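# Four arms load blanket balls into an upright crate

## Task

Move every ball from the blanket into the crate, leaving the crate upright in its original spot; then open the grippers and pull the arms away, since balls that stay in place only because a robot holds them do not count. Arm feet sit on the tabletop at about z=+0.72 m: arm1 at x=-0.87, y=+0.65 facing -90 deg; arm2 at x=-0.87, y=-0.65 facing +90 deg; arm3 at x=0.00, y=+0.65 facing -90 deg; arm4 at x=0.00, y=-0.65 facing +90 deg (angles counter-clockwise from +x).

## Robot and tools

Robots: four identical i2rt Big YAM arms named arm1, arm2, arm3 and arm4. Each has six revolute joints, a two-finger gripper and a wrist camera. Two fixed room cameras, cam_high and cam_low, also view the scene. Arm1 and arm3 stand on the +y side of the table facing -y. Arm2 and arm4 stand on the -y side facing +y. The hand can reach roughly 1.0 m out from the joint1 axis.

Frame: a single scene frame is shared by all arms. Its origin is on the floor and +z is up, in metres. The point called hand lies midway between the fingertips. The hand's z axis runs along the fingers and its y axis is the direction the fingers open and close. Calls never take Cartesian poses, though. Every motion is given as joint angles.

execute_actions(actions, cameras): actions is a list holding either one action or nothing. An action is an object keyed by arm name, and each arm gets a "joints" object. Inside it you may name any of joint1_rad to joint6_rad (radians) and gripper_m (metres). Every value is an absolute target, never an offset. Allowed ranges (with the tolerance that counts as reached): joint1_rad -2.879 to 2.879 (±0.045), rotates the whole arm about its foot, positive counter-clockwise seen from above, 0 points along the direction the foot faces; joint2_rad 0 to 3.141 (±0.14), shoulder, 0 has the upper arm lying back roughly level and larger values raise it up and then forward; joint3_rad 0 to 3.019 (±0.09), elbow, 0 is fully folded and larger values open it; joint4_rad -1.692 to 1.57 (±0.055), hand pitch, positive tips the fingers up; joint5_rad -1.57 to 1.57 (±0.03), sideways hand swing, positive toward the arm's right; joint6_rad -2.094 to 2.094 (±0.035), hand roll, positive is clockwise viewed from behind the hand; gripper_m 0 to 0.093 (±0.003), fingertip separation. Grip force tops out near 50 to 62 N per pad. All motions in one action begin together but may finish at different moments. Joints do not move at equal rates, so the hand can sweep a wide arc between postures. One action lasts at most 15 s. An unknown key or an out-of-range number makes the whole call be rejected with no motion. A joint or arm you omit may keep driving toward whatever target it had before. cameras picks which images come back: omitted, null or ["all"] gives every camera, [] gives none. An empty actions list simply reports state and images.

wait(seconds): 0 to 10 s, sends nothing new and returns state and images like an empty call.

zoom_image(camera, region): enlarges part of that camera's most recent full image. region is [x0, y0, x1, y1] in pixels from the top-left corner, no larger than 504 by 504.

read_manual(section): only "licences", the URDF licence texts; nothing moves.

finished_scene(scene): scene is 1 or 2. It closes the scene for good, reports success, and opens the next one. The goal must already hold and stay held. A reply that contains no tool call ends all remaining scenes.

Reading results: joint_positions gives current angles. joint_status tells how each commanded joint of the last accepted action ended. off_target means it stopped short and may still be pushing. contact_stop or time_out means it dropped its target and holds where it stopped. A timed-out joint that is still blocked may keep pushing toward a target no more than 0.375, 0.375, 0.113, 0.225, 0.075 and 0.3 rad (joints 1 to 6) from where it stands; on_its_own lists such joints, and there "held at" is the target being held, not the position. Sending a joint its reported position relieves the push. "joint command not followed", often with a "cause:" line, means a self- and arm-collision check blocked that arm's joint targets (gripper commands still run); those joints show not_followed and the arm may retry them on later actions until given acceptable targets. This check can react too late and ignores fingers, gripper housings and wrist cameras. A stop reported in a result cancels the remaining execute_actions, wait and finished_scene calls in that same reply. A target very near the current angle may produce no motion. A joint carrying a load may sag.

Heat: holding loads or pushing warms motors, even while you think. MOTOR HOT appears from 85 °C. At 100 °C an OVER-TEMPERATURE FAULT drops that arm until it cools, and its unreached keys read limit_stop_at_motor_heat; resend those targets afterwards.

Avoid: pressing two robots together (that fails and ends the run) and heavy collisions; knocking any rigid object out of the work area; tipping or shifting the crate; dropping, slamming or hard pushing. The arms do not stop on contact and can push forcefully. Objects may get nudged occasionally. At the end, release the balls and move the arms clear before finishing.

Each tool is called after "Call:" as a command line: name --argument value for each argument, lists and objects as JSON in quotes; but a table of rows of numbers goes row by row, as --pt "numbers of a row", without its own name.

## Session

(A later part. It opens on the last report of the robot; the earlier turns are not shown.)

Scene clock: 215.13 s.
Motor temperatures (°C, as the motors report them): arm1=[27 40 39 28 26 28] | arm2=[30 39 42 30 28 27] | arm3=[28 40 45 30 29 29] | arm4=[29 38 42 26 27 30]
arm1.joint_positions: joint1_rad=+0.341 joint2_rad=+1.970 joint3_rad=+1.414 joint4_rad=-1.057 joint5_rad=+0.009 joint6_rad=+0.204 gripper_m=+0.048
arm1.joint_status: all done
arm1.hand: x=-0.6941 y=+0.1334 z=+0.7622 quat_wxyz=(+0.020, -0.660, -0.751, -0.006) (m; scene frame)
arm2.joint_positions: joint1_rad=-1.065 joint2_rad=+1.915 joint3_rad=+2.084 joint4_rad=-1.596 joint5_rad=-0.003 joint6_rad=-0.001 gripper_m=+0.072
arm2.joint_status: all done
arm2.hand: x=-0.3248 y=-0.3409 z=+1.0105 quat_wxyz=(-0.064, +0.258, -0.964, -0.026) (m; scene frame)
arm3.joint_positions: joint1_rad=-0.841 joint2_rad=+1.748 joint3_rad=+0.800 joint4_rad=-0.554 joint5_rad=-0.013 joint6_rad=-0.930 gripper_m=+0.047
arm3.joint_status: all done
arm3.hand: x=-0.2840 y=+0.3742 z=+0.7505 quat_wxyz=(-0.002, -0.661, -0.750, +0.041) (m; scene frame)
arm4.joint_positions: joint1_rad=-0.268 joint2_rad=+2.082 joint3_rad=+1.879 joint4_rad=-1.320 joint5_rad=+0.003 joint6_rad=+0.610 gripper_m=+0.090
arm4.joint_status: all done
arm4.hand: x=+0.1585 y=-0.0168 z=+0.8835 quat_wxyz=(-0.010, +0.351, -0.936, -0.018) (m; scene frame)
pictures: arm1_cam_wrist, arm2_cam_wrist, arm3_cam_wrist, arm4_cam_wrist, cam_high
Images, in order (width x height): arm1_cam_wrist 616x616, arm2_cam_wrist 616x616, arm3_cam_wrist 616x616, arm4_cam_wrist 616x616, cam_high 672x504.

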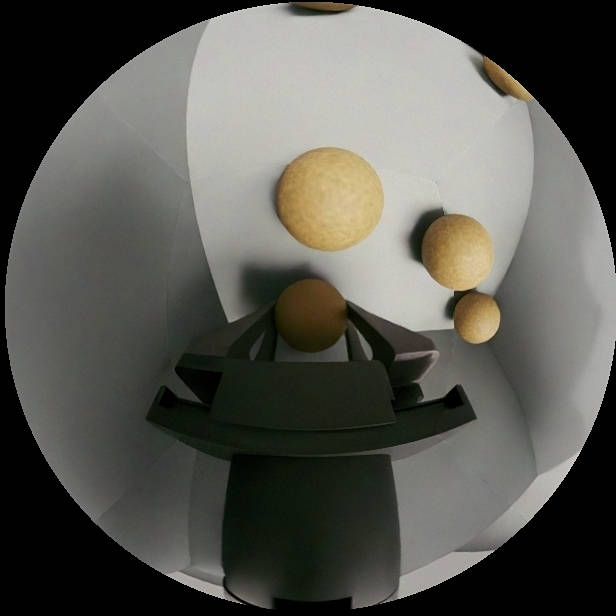

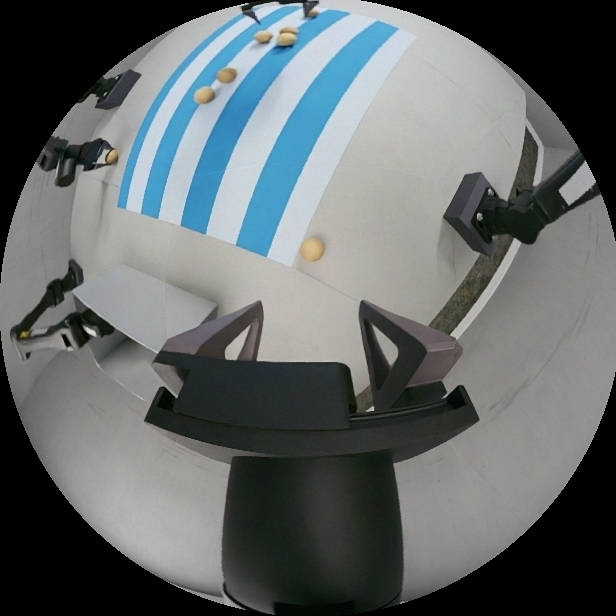

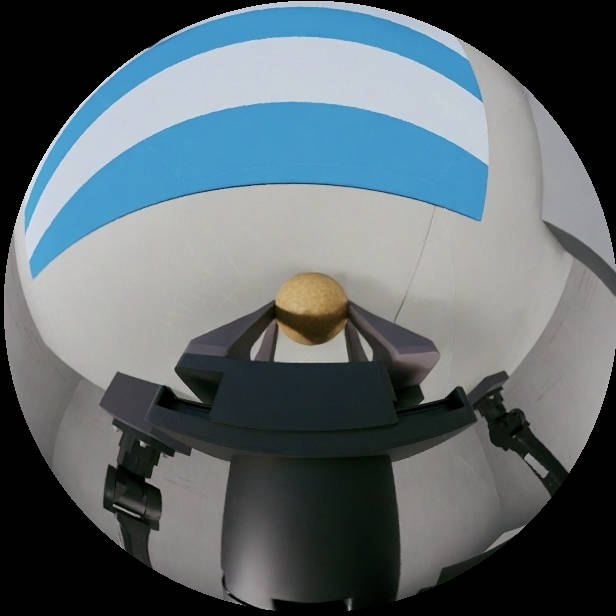

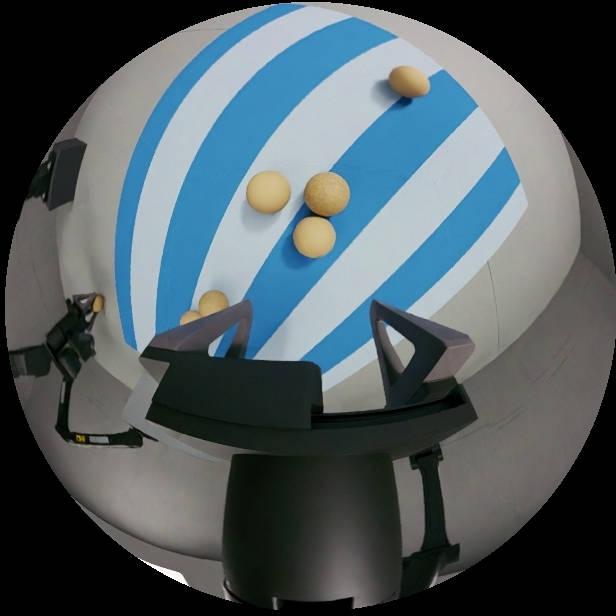

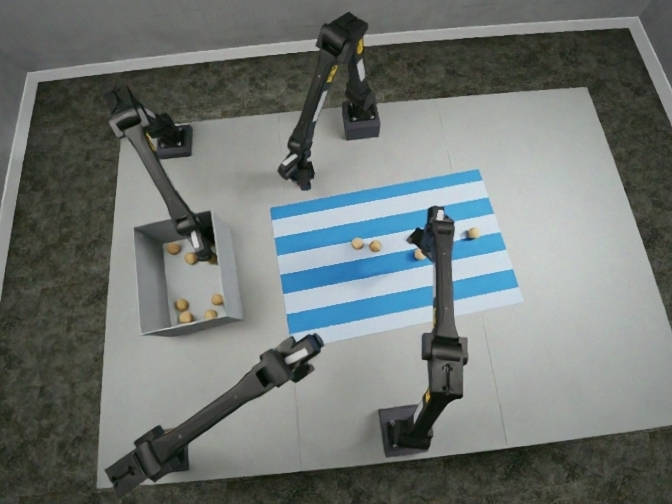

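Call:
execute_actions --actions '[{"arm1":{"joints":{"joint2_rad":1.90,"joint3_rad":2.03,"joint4_rad":-1.63,"gripper_m":0.064}},"arm2":{"joints":{"joint2_rad":2.104,"joint3_rad":1.652,"joint4_rad":-1.083,"gripper_m":0.072}},"arm3":{"joints":{"joint1_rad":-0.05,"joint2_rad":1.50,"joint3_rad":1.25,"joint4_rad":-1.26,"gripper_m":0.09}},"arm4":{"joints":{"joint1_rad":-0.301,"joint2_rad":2.263,"joint3_rad":1.906,"joint4_rad":-1.137,"gripper_m":0.074}}}]' --cameras '["arm1_cam_wrist","arm2_cam_wrist","arm4_cam_wrist","cam_high"]'

Scene clock: 219.30 s.
Motor temperatures (°C, as the motors report them): arm1=[27 40 39 28 26 28] | arm2=[30 39 42 30 28 27] | arm3=[28 40 45 30 29 29] | arm4=[29 38 43 26 27 30]
arm1.joint_positions: joint1_rad=+0.341 joint2_rad=+1.892 joint3_rad=+1.996 joint4_rad=-1.616 joint5_rad=+0.009 joint6_rad=+0.204 gripper_m=+0.064
arm1.joint_status: all done
arm1.hand: x=-0.6763 y=+0.0823 z=+1.0190 quat_wxyz=(-0.024, -0.660, -0.750, +0.019) (m; scene frame)
arm2.joint_positions: joint1_rad=-1.065 joint2_rad=+2.102 joint3_rad=+1.656 joint4_rad=-1.095 joint5_rad=-0.001 joint6_rad=-0.001 gripper_m=+0.072
arm2.joint_status: all done
arm2.hand: x=-0.3288 y=-0.3391 z=+0.7377 quat_wxyz=(-0.010, +0.258, -0.966, -0.011) (m; scene frame)
arm3.joint_positions: joint1_rad=-0.046 joint2_rad=+1.485 joint3_rad=+1.243 joint4_rad=-1.252 joint5_rad=-0.017 joint6_rad=-0.928 gripper_m=+0.090
arm3.joint_status: all done
arm3.hand: x=+0.0007 y=+0.2045 z=+0.9898 quat_wxyz=(-0.016, -0.319, -0.947, +0.039) (m; scene frame)
arm4.joint_positions: joint1_rad=-0.297 joint2_rad=+2.270 joint3_rad=+1.879 joint4_rad=-1.153 joint5_rad=+0.003 joint6_rad=+0.609 gripper_m=+0.074
arm4.joint_status: all done
arm4.hand: x=+0.1822 y=+0.0019 z=+0.7639 quat_wxyz=(-0.004, +0.338, -0.941, -0.009) (m; scene frame)
pictures: arm1_cam_wrist, arm2_cam_wrist, arm4_cam_wrist, cam_high
Images, in order (width x height): arm1_cam_wrist 616x616, arm2_cam_wrist 616x616, arm4_cam_wrist 616x616, cam_high 672x504.

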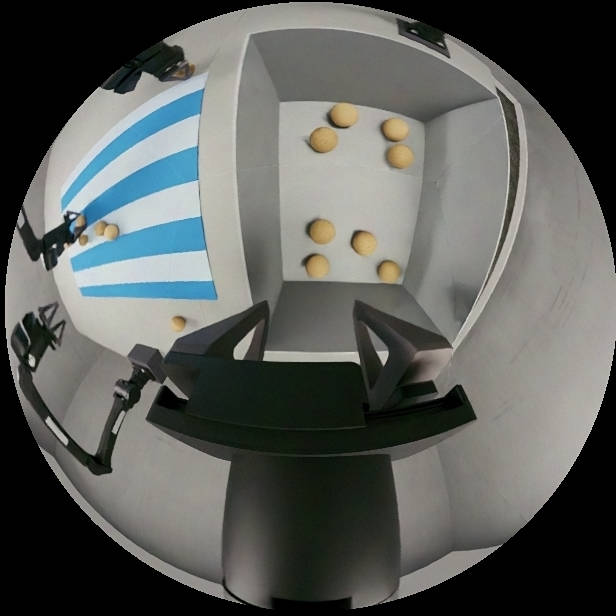

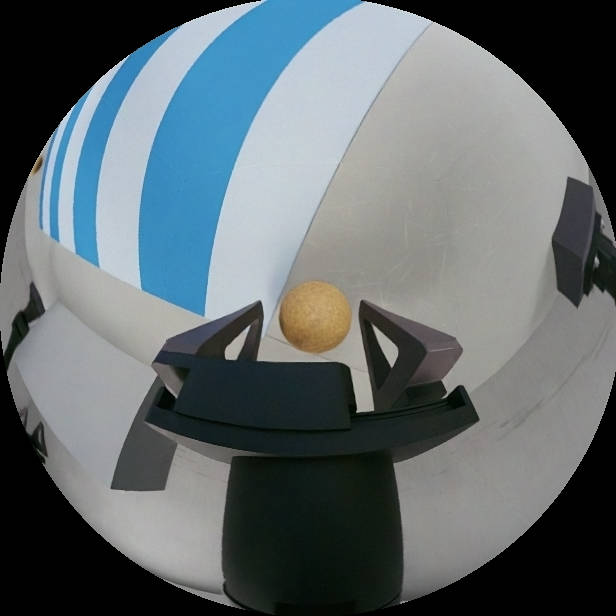

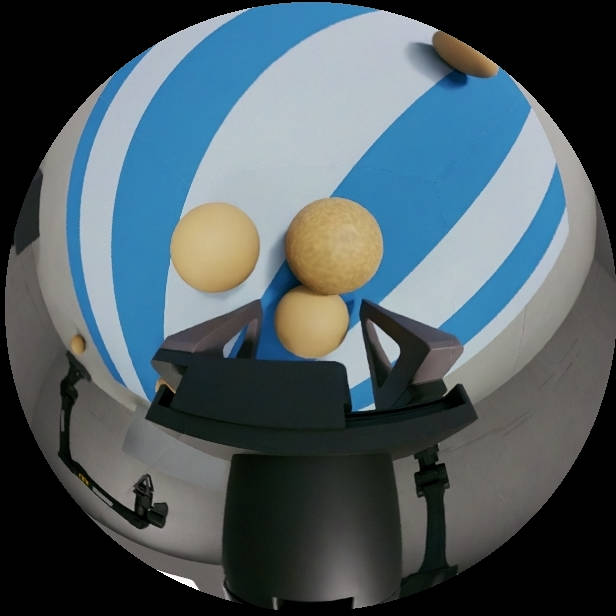

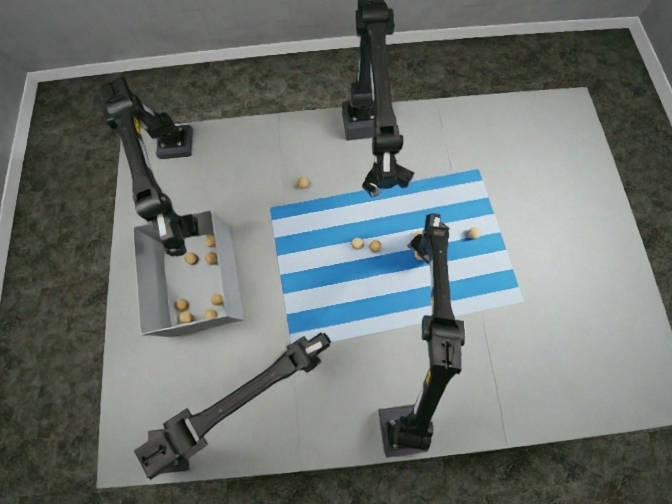

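Call:
zoom_image --camera "arm1_cam_wrist" --region '[250, 90, 450, 290]'

Call:
zoom_image --camera "cam_high" --region '[120, 200, 260, 340]'

Call:
zoom_image --camera "cam_high" --region '[283, 162, 323, 202]'

Region (250, 90, 450, 290) of arm1_cam_wrist's 616x616 image, scaled by 2.520, with more detail than that image has.

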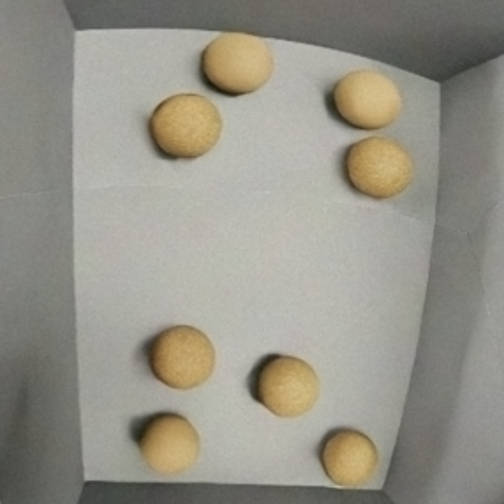

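Region (120, 200, 260, 340) of cam_high's 672x504 image, scaled by 3.600, with more detail than that image has.

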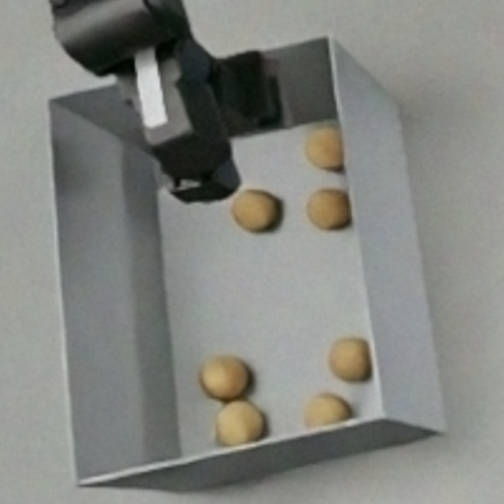

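Region (283, 162, 323, 202) of cam_high's 672x504 image, scaled by 12.600, with more detail than that image has.

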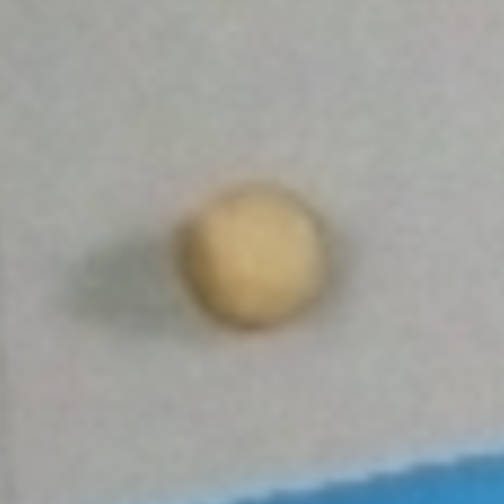

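Call:
execute_actions --actions '[{"arm1":{"joints":{"joint1_rad":1.133,"joint2_rad":1.975,"joint3_rad":2.17,"joint6_rad":-0.01,"gripper_m":0.072}},"arm2":{"joints":{"joint1_rad":-0.240,"joint2_rad":1.74,"joint3_rad":1.945,"joint4_rad":-1.56,"joint6_rad":-0.39,"gripper_m":0.042}},"arm3":{"joints":{"joint1_rad":0.258,"joint2_rad":1.55,"joint3_rad":1.58,"joint4_rad":-1.60,"gripper_m":0.078}},"arm4":{"joints":{"joint1_rad":0.20,"joint2_rad":1.765,"joint3_rad":1.75,"joint4_rad":-1.485,"gripper_m":0.042}}}]' --cameras '["arm1_cam_wrist","arm2_cam_wrist","arm3_cam_wrist","arm4_cam_wrist","cam_high"]'

Scene clock: 230.03 s.
Motor temperatures (°C, as the motors report them): arm1=[27 40 41 28 26 28] | arm2=[30 40 42 30 28 27] | arm3=[28 39 45 30 29 29] | arm4=[29 39 43 26 27 30]
arm1.joint_positions: joint1_rad=+1.128 joint2_rad=+1.956 joint3_rad=+2.120 joint4_rad=-1.620 joint5_rad=+0.006 joint6_rad=+0.000 gripper_m=+0.072
arm1.joint_status: all done
arm1.hand: x=-0.3020 y=+0.3729 z=+1.0295 quat_wxyz=(-0.055, -0.224, -0.973, +0.016) (m; scene frame)
arm2.joint_positions: joint1_rad=-0.234 joint2_rad=+1.761 joint3_rad=+1.931 joint4_rad=-1.551 joint5_rad=-0.008 joint6_rad=-0.379 gripper_m=+0.048
arm2.joint_status: gripper_m off_target (ended at +0.048, target +0.042); the others done
arm2.hand: x=-0.7412 y=-0.0838 z=+1.0463 quat_wxyz=(-0.082, +0.758, -0.645, -0.056) (m; scene frame)
arm3.joint_positions: joint1_rad=+0.261 joint2_rad=+1.544 joint3_rad=+1.549 joint4_rad=-1.592 joint5_rad=-0.016 joint6_rad=-0.928 gripper_m=+0.078
arm3.joint_status: all done
arm3.hand: x=+0.1398 y=+0.2151 z=+1.0781 quat_wxyz=(+0.001, -0.171, -0.985, -0.007) (m; scene frame)
arm4.joint_positions: joint1_rad=+0.196 joint2_rad=+1.745 joint3_rad=+1.748 joint4_rad=-1.470 joint5_rad=+0.000 joint6_rad=+0.606 gripper_m=+0.047
arm4.joint_status: gripper_m off_target (ended at +0.047, target +0.042); the others done
arm4.hand: x=-0.1208 y=-0.1007 z=+1.0305 quat_wxyz=(-0.014, +0.558, -0.828, -0.049) (m; scene frame)
pictures: arm1_cam_wrist, arm2_cam_wrist, arm3_cam_wrist, arm4_cam_wrist, cam_high
Images, in order (width x height): arm1_cam_wrist 616x616, arm2_cam_wrist 616x616, arm3_cam_wrist 616x616, arm4_cam_wrist 616x616, cam_high 672x504.

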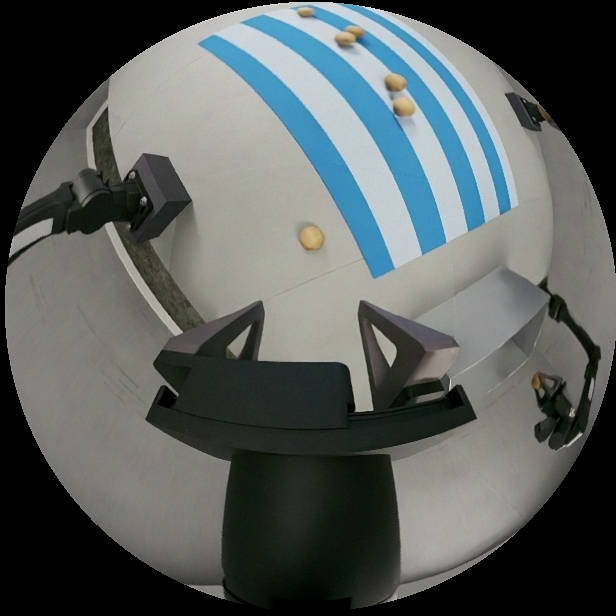

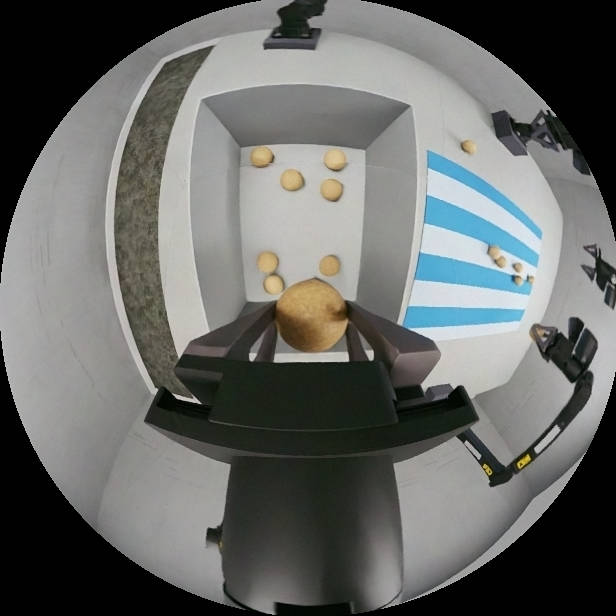

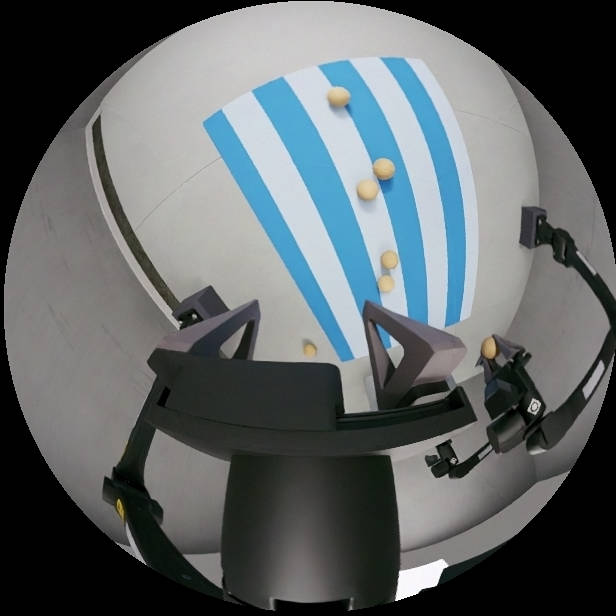

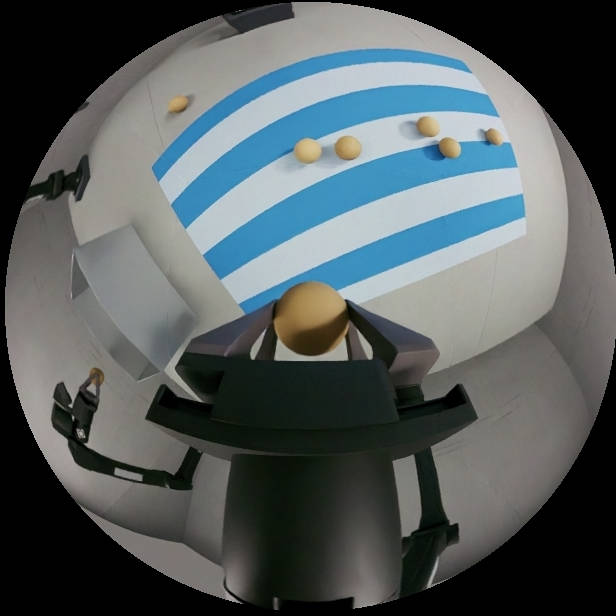

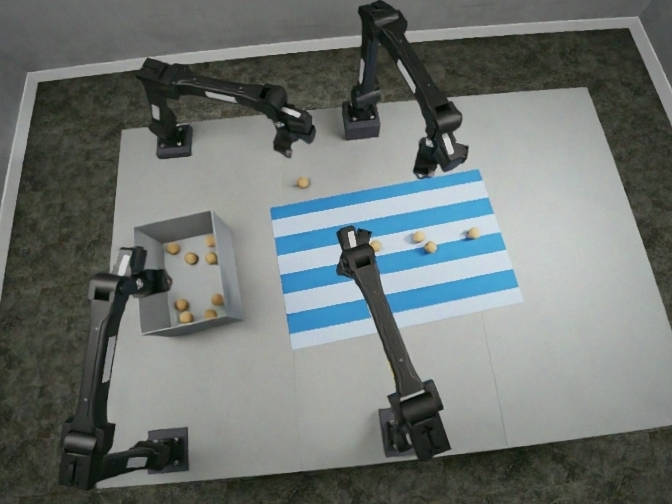

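Call:
zoom_image --camera "cam_high" --region '[400, 215, 490, 265]'

Call:
zoom_image --camera "arm4_cam_wrist" --region '[260, 265, 360, 365]'

Call:
zoom_image --camera "arm2_cam_wrist" --region '[240, 240, 370, 370]'

Region (400, 215, 490, 265) of cam_high's 672x504 image, scaled by 5.600, with more detail than that image has.

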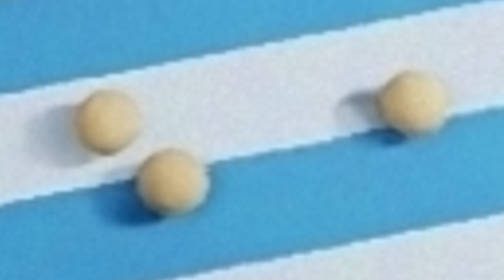

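Region (260, 265, 360, 365) of arm4_cam_wrist's 616x616 image, scaled by 5.040, with more detail than that image has.

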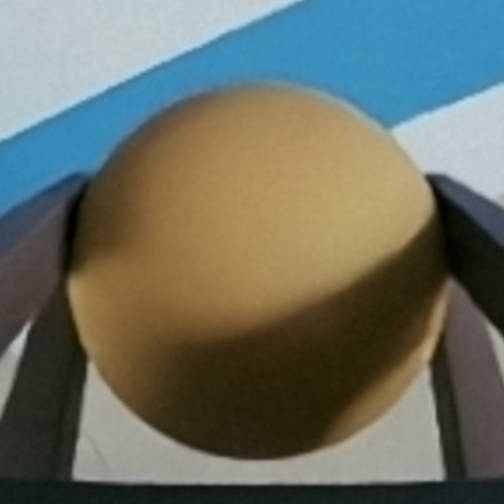

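Region (240, 240, 370, 370) of arm2_cam_wrist's 616x616 image, scaled by 3.877, with more detail than that image has.

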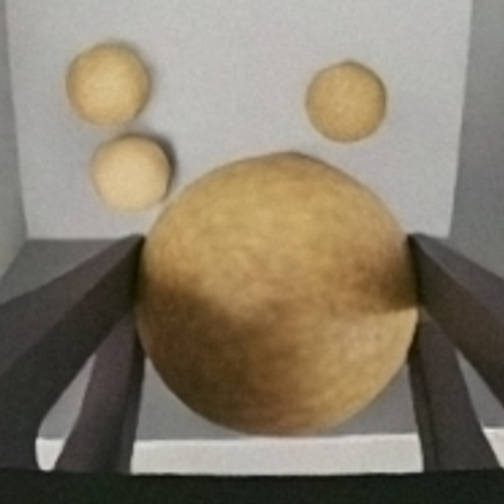

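Call:
execute_actions --actions '[{"arm1":{"joints":{"joint2_rad":2.193,"joint3_rad":1.770,"joint4_rad":-1.111}},"arm2":{"joints":{"joint1_rad":-0.246,"joint2_rad":1.939,"joint3_rad":1.378,"joint4_rad":-0.988}},"arm3":{"joints":{"joint2_rad":2.165,"joint3_rad":1.576,"joint4_rad":-0.931,"joint6_rad":-0.41}},"arm4":{"joints":{"joint1_rad":0.780,"joint2_rad":1.795,"joint3_rad":0.992,"joint4_rad":-0.719,"joint6_rad":0.94}}}]' --cameras '["arm1_cam_wrist","arm2_cam_wrist","arm3_cam_wrist","cam_high"]'

Scene clock: 233.27 s.
Motor temperatures (°C, as the motors report them): arm1=[27 40 41 28 26 28] | arm2=[30 39 41 30 28 27] | arm3=[28 39 46 30 29 29] | arm4=[29 39 42 26 27 30]
arm1.joint_positions: joint1_rad=+1.130 joint2_rad=+2.177 joint3_rad=+1.771 joint4_rad=-1.127 joint5_rad=+0.008 joint6_rad=-0.002 gripper_m=+0.072
arm1.joint_status: all done
arm1.hand: x=-0.2825 y=+0.3638 z=+0.7622 quat_wxyz=(-0.018, -0.223, -0.975, +0.008) (m; scene frame)
arm2.joint_positions: joint1_rad=-0.240 joint2_rad=+1.939 joint3_rad=+1.381 joint4_rad=-1.001 joint5_rad=-0.009 joint6_rad=-0.380 gripper_m=+0.048
arm2.joint_status: all done
arm2.hand: x=-0.7496 y=-0.1149 z=+0.7446 quat_wxyz=(-0.003, +0.760, -0.649, -0.015) (m; scene frame)
arm3.joint_positions: joint1_rad=+0.261 joint2_rad=+2.175 joint3_rad=+1.555 joint4_rad=-0.940 joint5_rad=-0.015 joint6_rad=-0.421 gripper_m=+0.078
arm3.joint_status: all done
arm3.hand: x=+0.1797 y=+0.0703 z=+0.7476 quat_wxyz=(-0.006, -0.413, -0.911, +0.005) (m; scene frame)
arm4.joint_positions: joint1_rad=+0.789 joint2_rad=+1.787 joint3_rad=+0.998 joint4_rad=-0.737 joint5_rad=-0.001 joint6_rad=+0.931 gripper_m=+0.047
arm4.joint_status: all done
arm4.hand: x=-0.3273 y=-0.3417 z=+0.7540 quat_wxyz=(+0.007, +0.665, -0.747, -0.024) (m; scene frame)
pictures: arm1_cam_wrist, arm2_cam_wrist, arm3_cam_wrist, cam_high
Images, in order (width x height): arm1_cam_wrist 616x616, arm2_cam_wrist 616x616, arm3_cam_wrist 616x616, cam_high 672x504.

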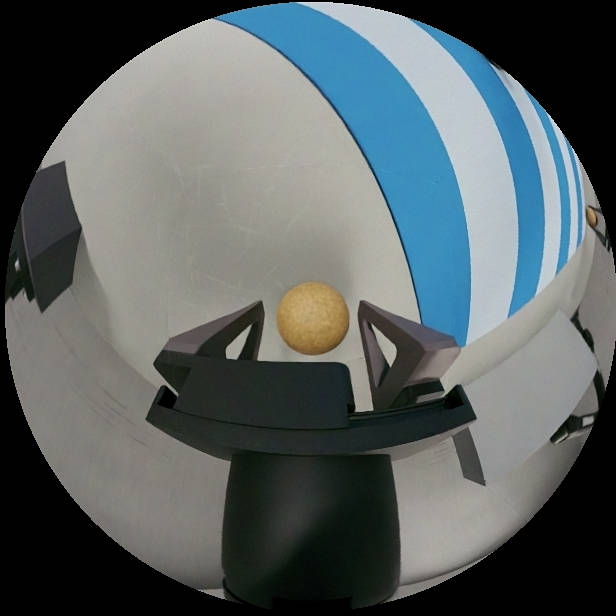

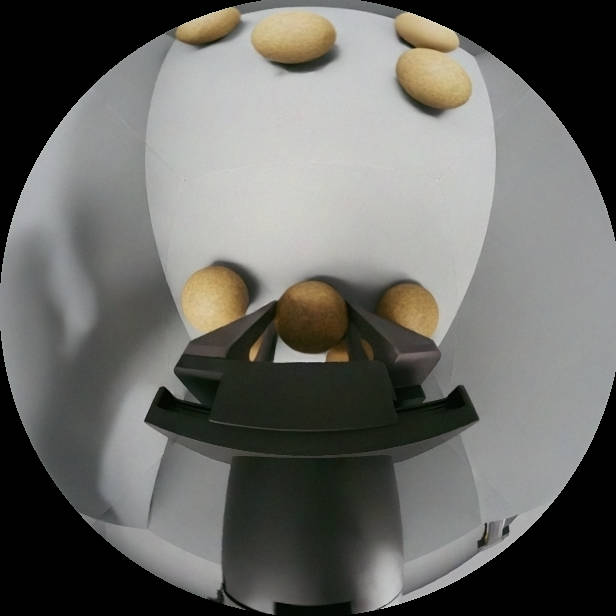

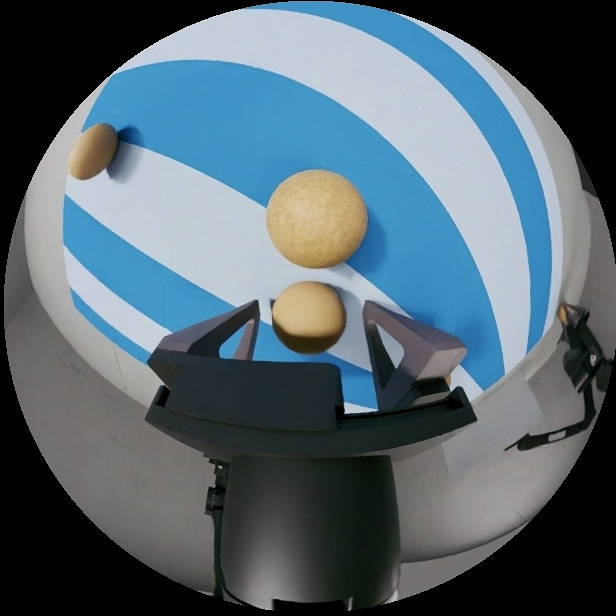

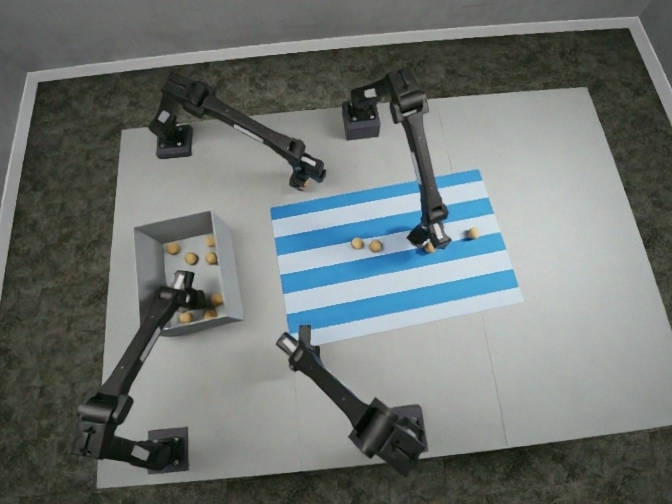

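Call:
execute_actions --actions '[{"arm1":{"joints":{"joint1_rad":0.201,"joint2_rad":1.78,"joint3_rad":1.965,"joint4_rad":-1.645,"joint6_rad":0.073,"gripper_m":0.042}},"arm2":{"joints":{"joint2_rad":1.52,"joint3_rad":1.80,"joint4_rad":-1.60,"gripper_m":0.060}},"arm3":{"joints":{"joint1_rad":-0.45,"joint2_rad":1.76,"joint4_rad":-1.30,"gripper_m":0.042}},"arm4":{"joints":{"joint1_rad":0.25,"joint3_rad":1.55,"joint4_rad":-1.38,"gripper_m":0.09}}}]' --cameras '["arm1_cam_wrist","arm2_cam_wrist","arm3_cam_wrist","cam_high"]'

Scene clock: 238.63 s.
Motor temperatures (°C, as the motors report them): arm1=[27 40 40 28 26 28] | arm2=[30 39 41 30 28 27] | arm3=[28 40 46 30 29 29] | arm4=[29 38 41 26 27 30]
arm1.joint_positions: joint1_rad=+0.198 joint2_rad=+1.765 joint3_rad=+1.961 joint4_rad=-1.631 joint5_rad=+0.011 joint6_rad=+0.065 gripper_m=+0.047
arm1.joint_status: gripper_m off_target (ended at +0.047, target +0.042); the others done
arm1.hand: x=-0.7653 y=+0.0904 z=+1.0760 quat_wxyz=(-0.051, -0.661, -0.747, +0.046) (m; scene frame)
arm2.joint_positions: joint1_rad=-0.240 joint2_rad=+1.539 joint3_rad=+1.794 joint4_rad=-1.591 joint5_rad=-0.009 joint6_rad=-0.380 gripper_m=+0.060
arm2.joint_status: all done
arm2.hand: x=-0.7551 y=-0.1616 z=+1.1014 quat_wxyz=(-0.102, +0.755, -0.645, -0.066) (m; scene frame)
arm3.joint_positions: joint1_rad=-0.453 joint2_rad=+1.746 joint3_rad=+1.568 joint4_rad=-1.292 joint5_rad=-0.013 joint6_rad=-0.418 gripper_m=+0.047
arm3.joint_status: gripper_m off_target (ended at +0.047, target +0.042); the others done
arm3.hand: x=-0.2204 y=+0.1423 z=+0.9951 quat_wxyz=(-0.023, -0.705, -0.707, +0.051) (m; scene frame)
arm4.joint_positions: joint1_rad=+0.243 joint2_rad=+1.787 joint3_rad=+1.504 joint4_rad=-1.364 joint5_rad=+0.003 joint6_rad=+0.932 gripper_m=+0.090
arm4.joint_status: all done
arm4.hand: x=-0.1352 y=-0.1503 z=+0.9162 quat_wxyz=(+0.011, +0.438, -0.898, +0.038) (m; scene frame)
pictures: arm1_cam_wrist, arm2_cam_wrist, arm3_cam_wrist, cam_high
Images, in order (width x height): arm1_cam_wrist 616x616, arm2_cam_wrist 616x616, arm3_cam_wrist 616x616, cam_high 672x504.

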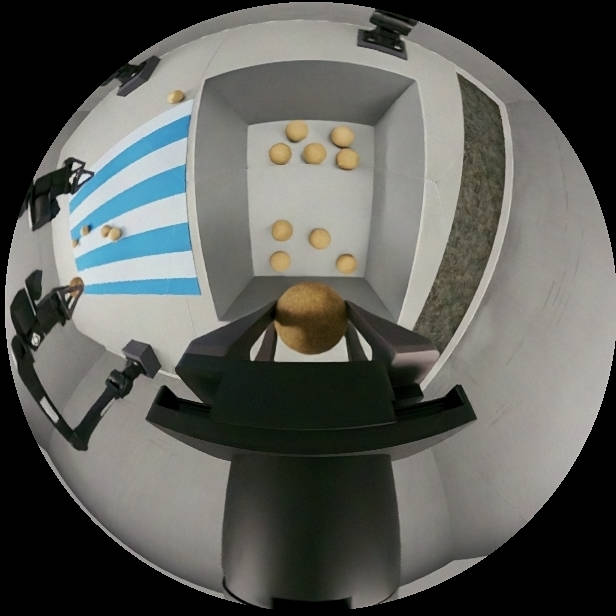

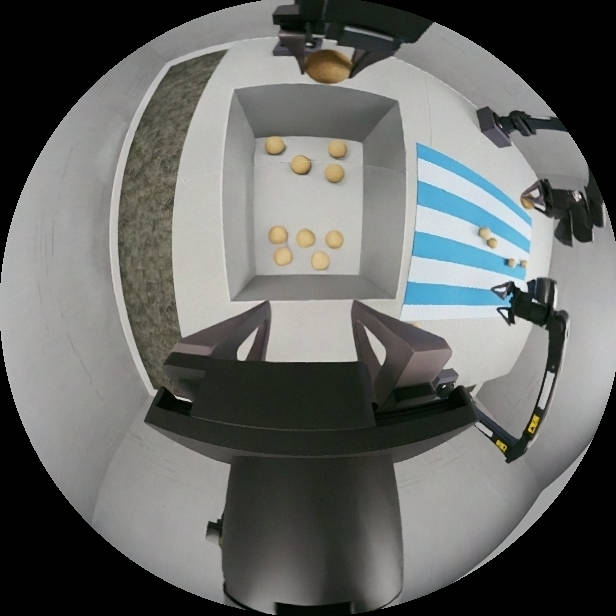

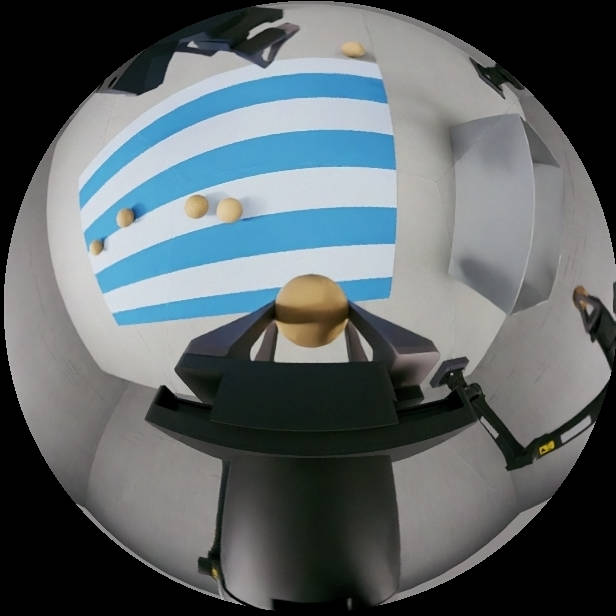

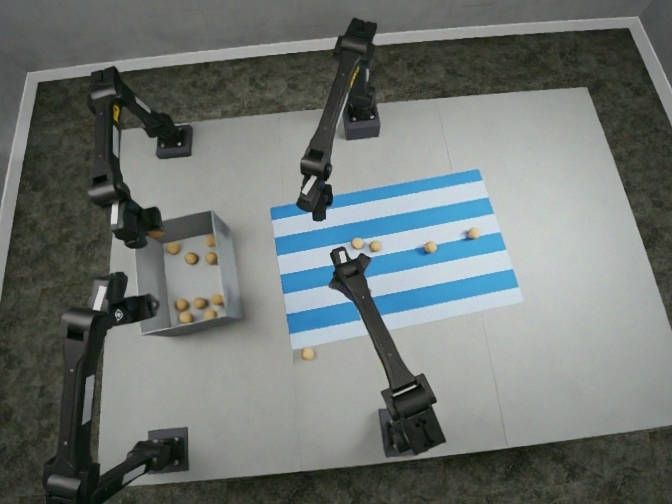

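Call:
execute_actions --actions '[]'

Scene clock: 240.63 s.
Motor temperatures (°C, as the motors report them): arm1=[27 40 40 28 26 28] | arm2=[30 39 41 30 28 27] | arm3=[28 40 46 30 29 29] | arm4=[29 38 42 26 27 30]
arm1.joint_positions: joint1_rad=+0.198 joint2_rad=+1.765 joint3_rad=+1.961 joint4_rad=-1.631 joint5_rad=+0.011 joint6_rad=+0.065 gripper_m=+0.047
arm1.joint_status: gripper_m off_target (ended at +0.047, target +0.042); the others done
arm1.hand: x=-0.7653 y=+0.0904 z=+1.0760 quat_wxyz=(-0.051, -0.661, -0.747, +0.046) (m; scene frame)
arm2.joint_positions: joint1_rad=-0.240 joint2_rad=+1.539 joint3_rad=+1.794 joint4_rad=-1.591 joint5_rad=-0.009 joint6_rad=-0.380 gripper_m=+0.060
arm2.joint_status: all done
arm2.hand: x=-0.7551 y=-0.1616 z=+1.1014 quat_wxyz=(-0.102, +0.755, -0.645, -0.066) (m; scene frame)
arm3.joint_positions: joint1_rad=-0.453 joint2_rad=+1.746 joint3_rad=+1.568 joint4_rad=-1.292 joint5_rad=-0.013 joint6_rad=-0.418 gripper_m=+0.047
arm3.joint_status: gripper_m off_target (ended at +0.047, target +0.042); the others done
arm3.hand: x=-0.2204 y=+0.1423 z=+0.9951 quat_wxyz=(-0.023, -0.705, -0.707, +0.051) (m; scene frame)
arm4.joint_positions: joint1_rad=+0.243 joint2_rad=+1.787 joint3_rad=+1.504 joint4_rad=-1.364 joint5_rad=+0.003 joint6_rad=+0.932 gripper_m=+0.090
arm4.joint_status: all done
arm4.hand: x=-0.1352 y=-0.1503 z=+0.9162 quat_wxyz=(+0.011, +0.438, -0.898, +0.038) (m; scene frame)
pictures: arm1_cam_wrist, arm2_cam_wrist, arm3_cam_wrist, arm4_cam_wrist, cam_high, cam_low
Images, in order (width x height): arm1_cam_wrist 616x616, arm2_cam_wrist 616x616, arm3_cam_wrist 616x616, arm4_cam_wrist 616x616, cam_high 672x504, cam_low 672x504.

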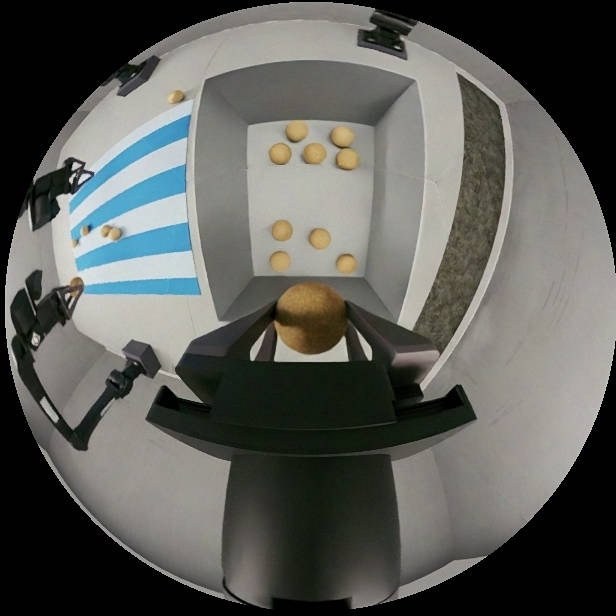

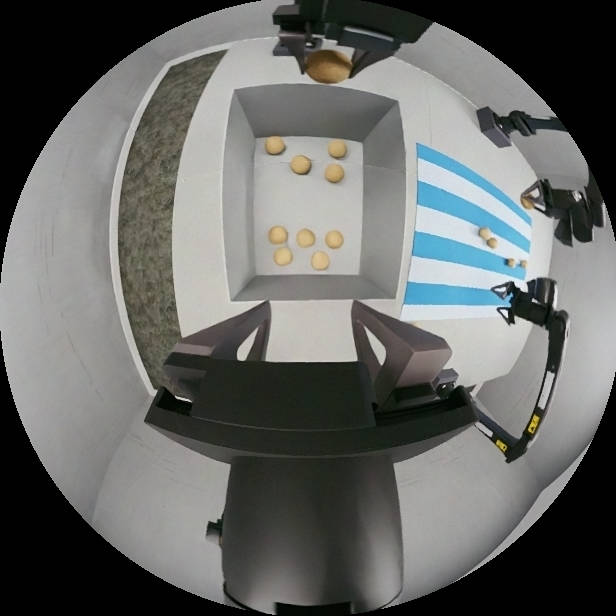

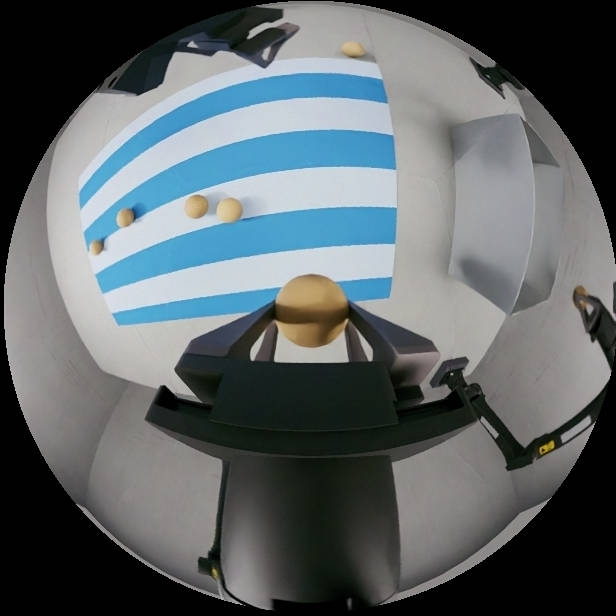

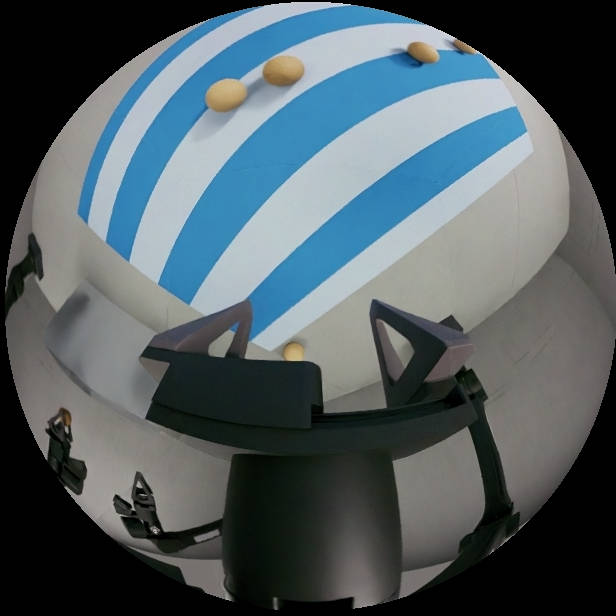

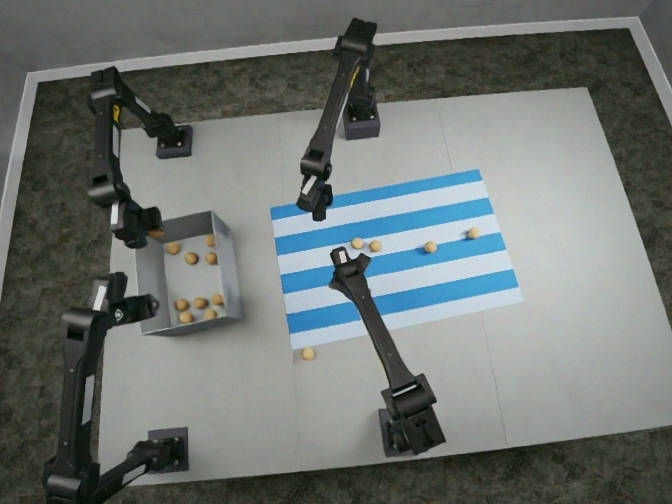

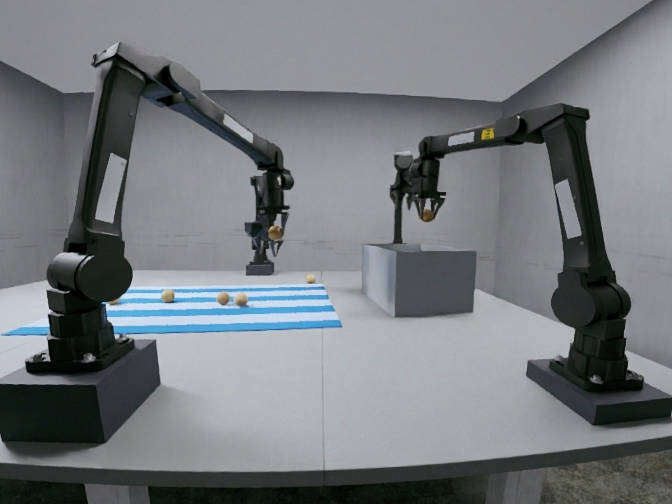

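Call:
zoom_image --camera "cam_high" --region '[280, 210, 500, 375]'

Call:
zoom_image --camera "cam_high" --region '[110, 195, 260, 345]'

Region (280, 210, 500, 375) of cam_high's 672x504 image, scaled by 2.291, with more detail than that image has; it fills the top 378 rows of this view, and the rest is white.

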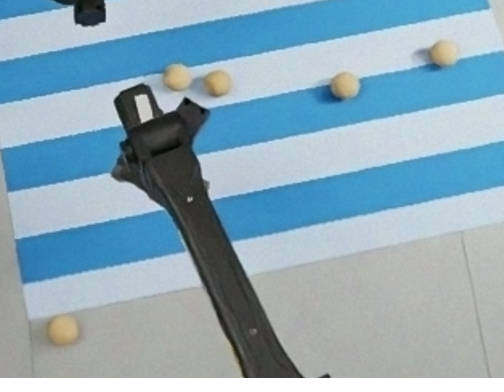

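Region (110, 195, 260, 345) of cam_high's 672x504 image, scaled by 3.360, with more detail than that image has.

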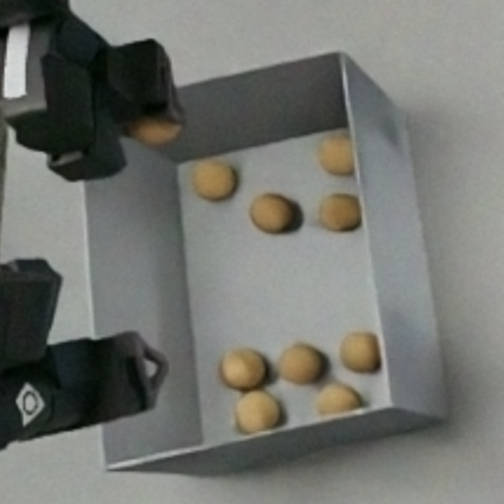

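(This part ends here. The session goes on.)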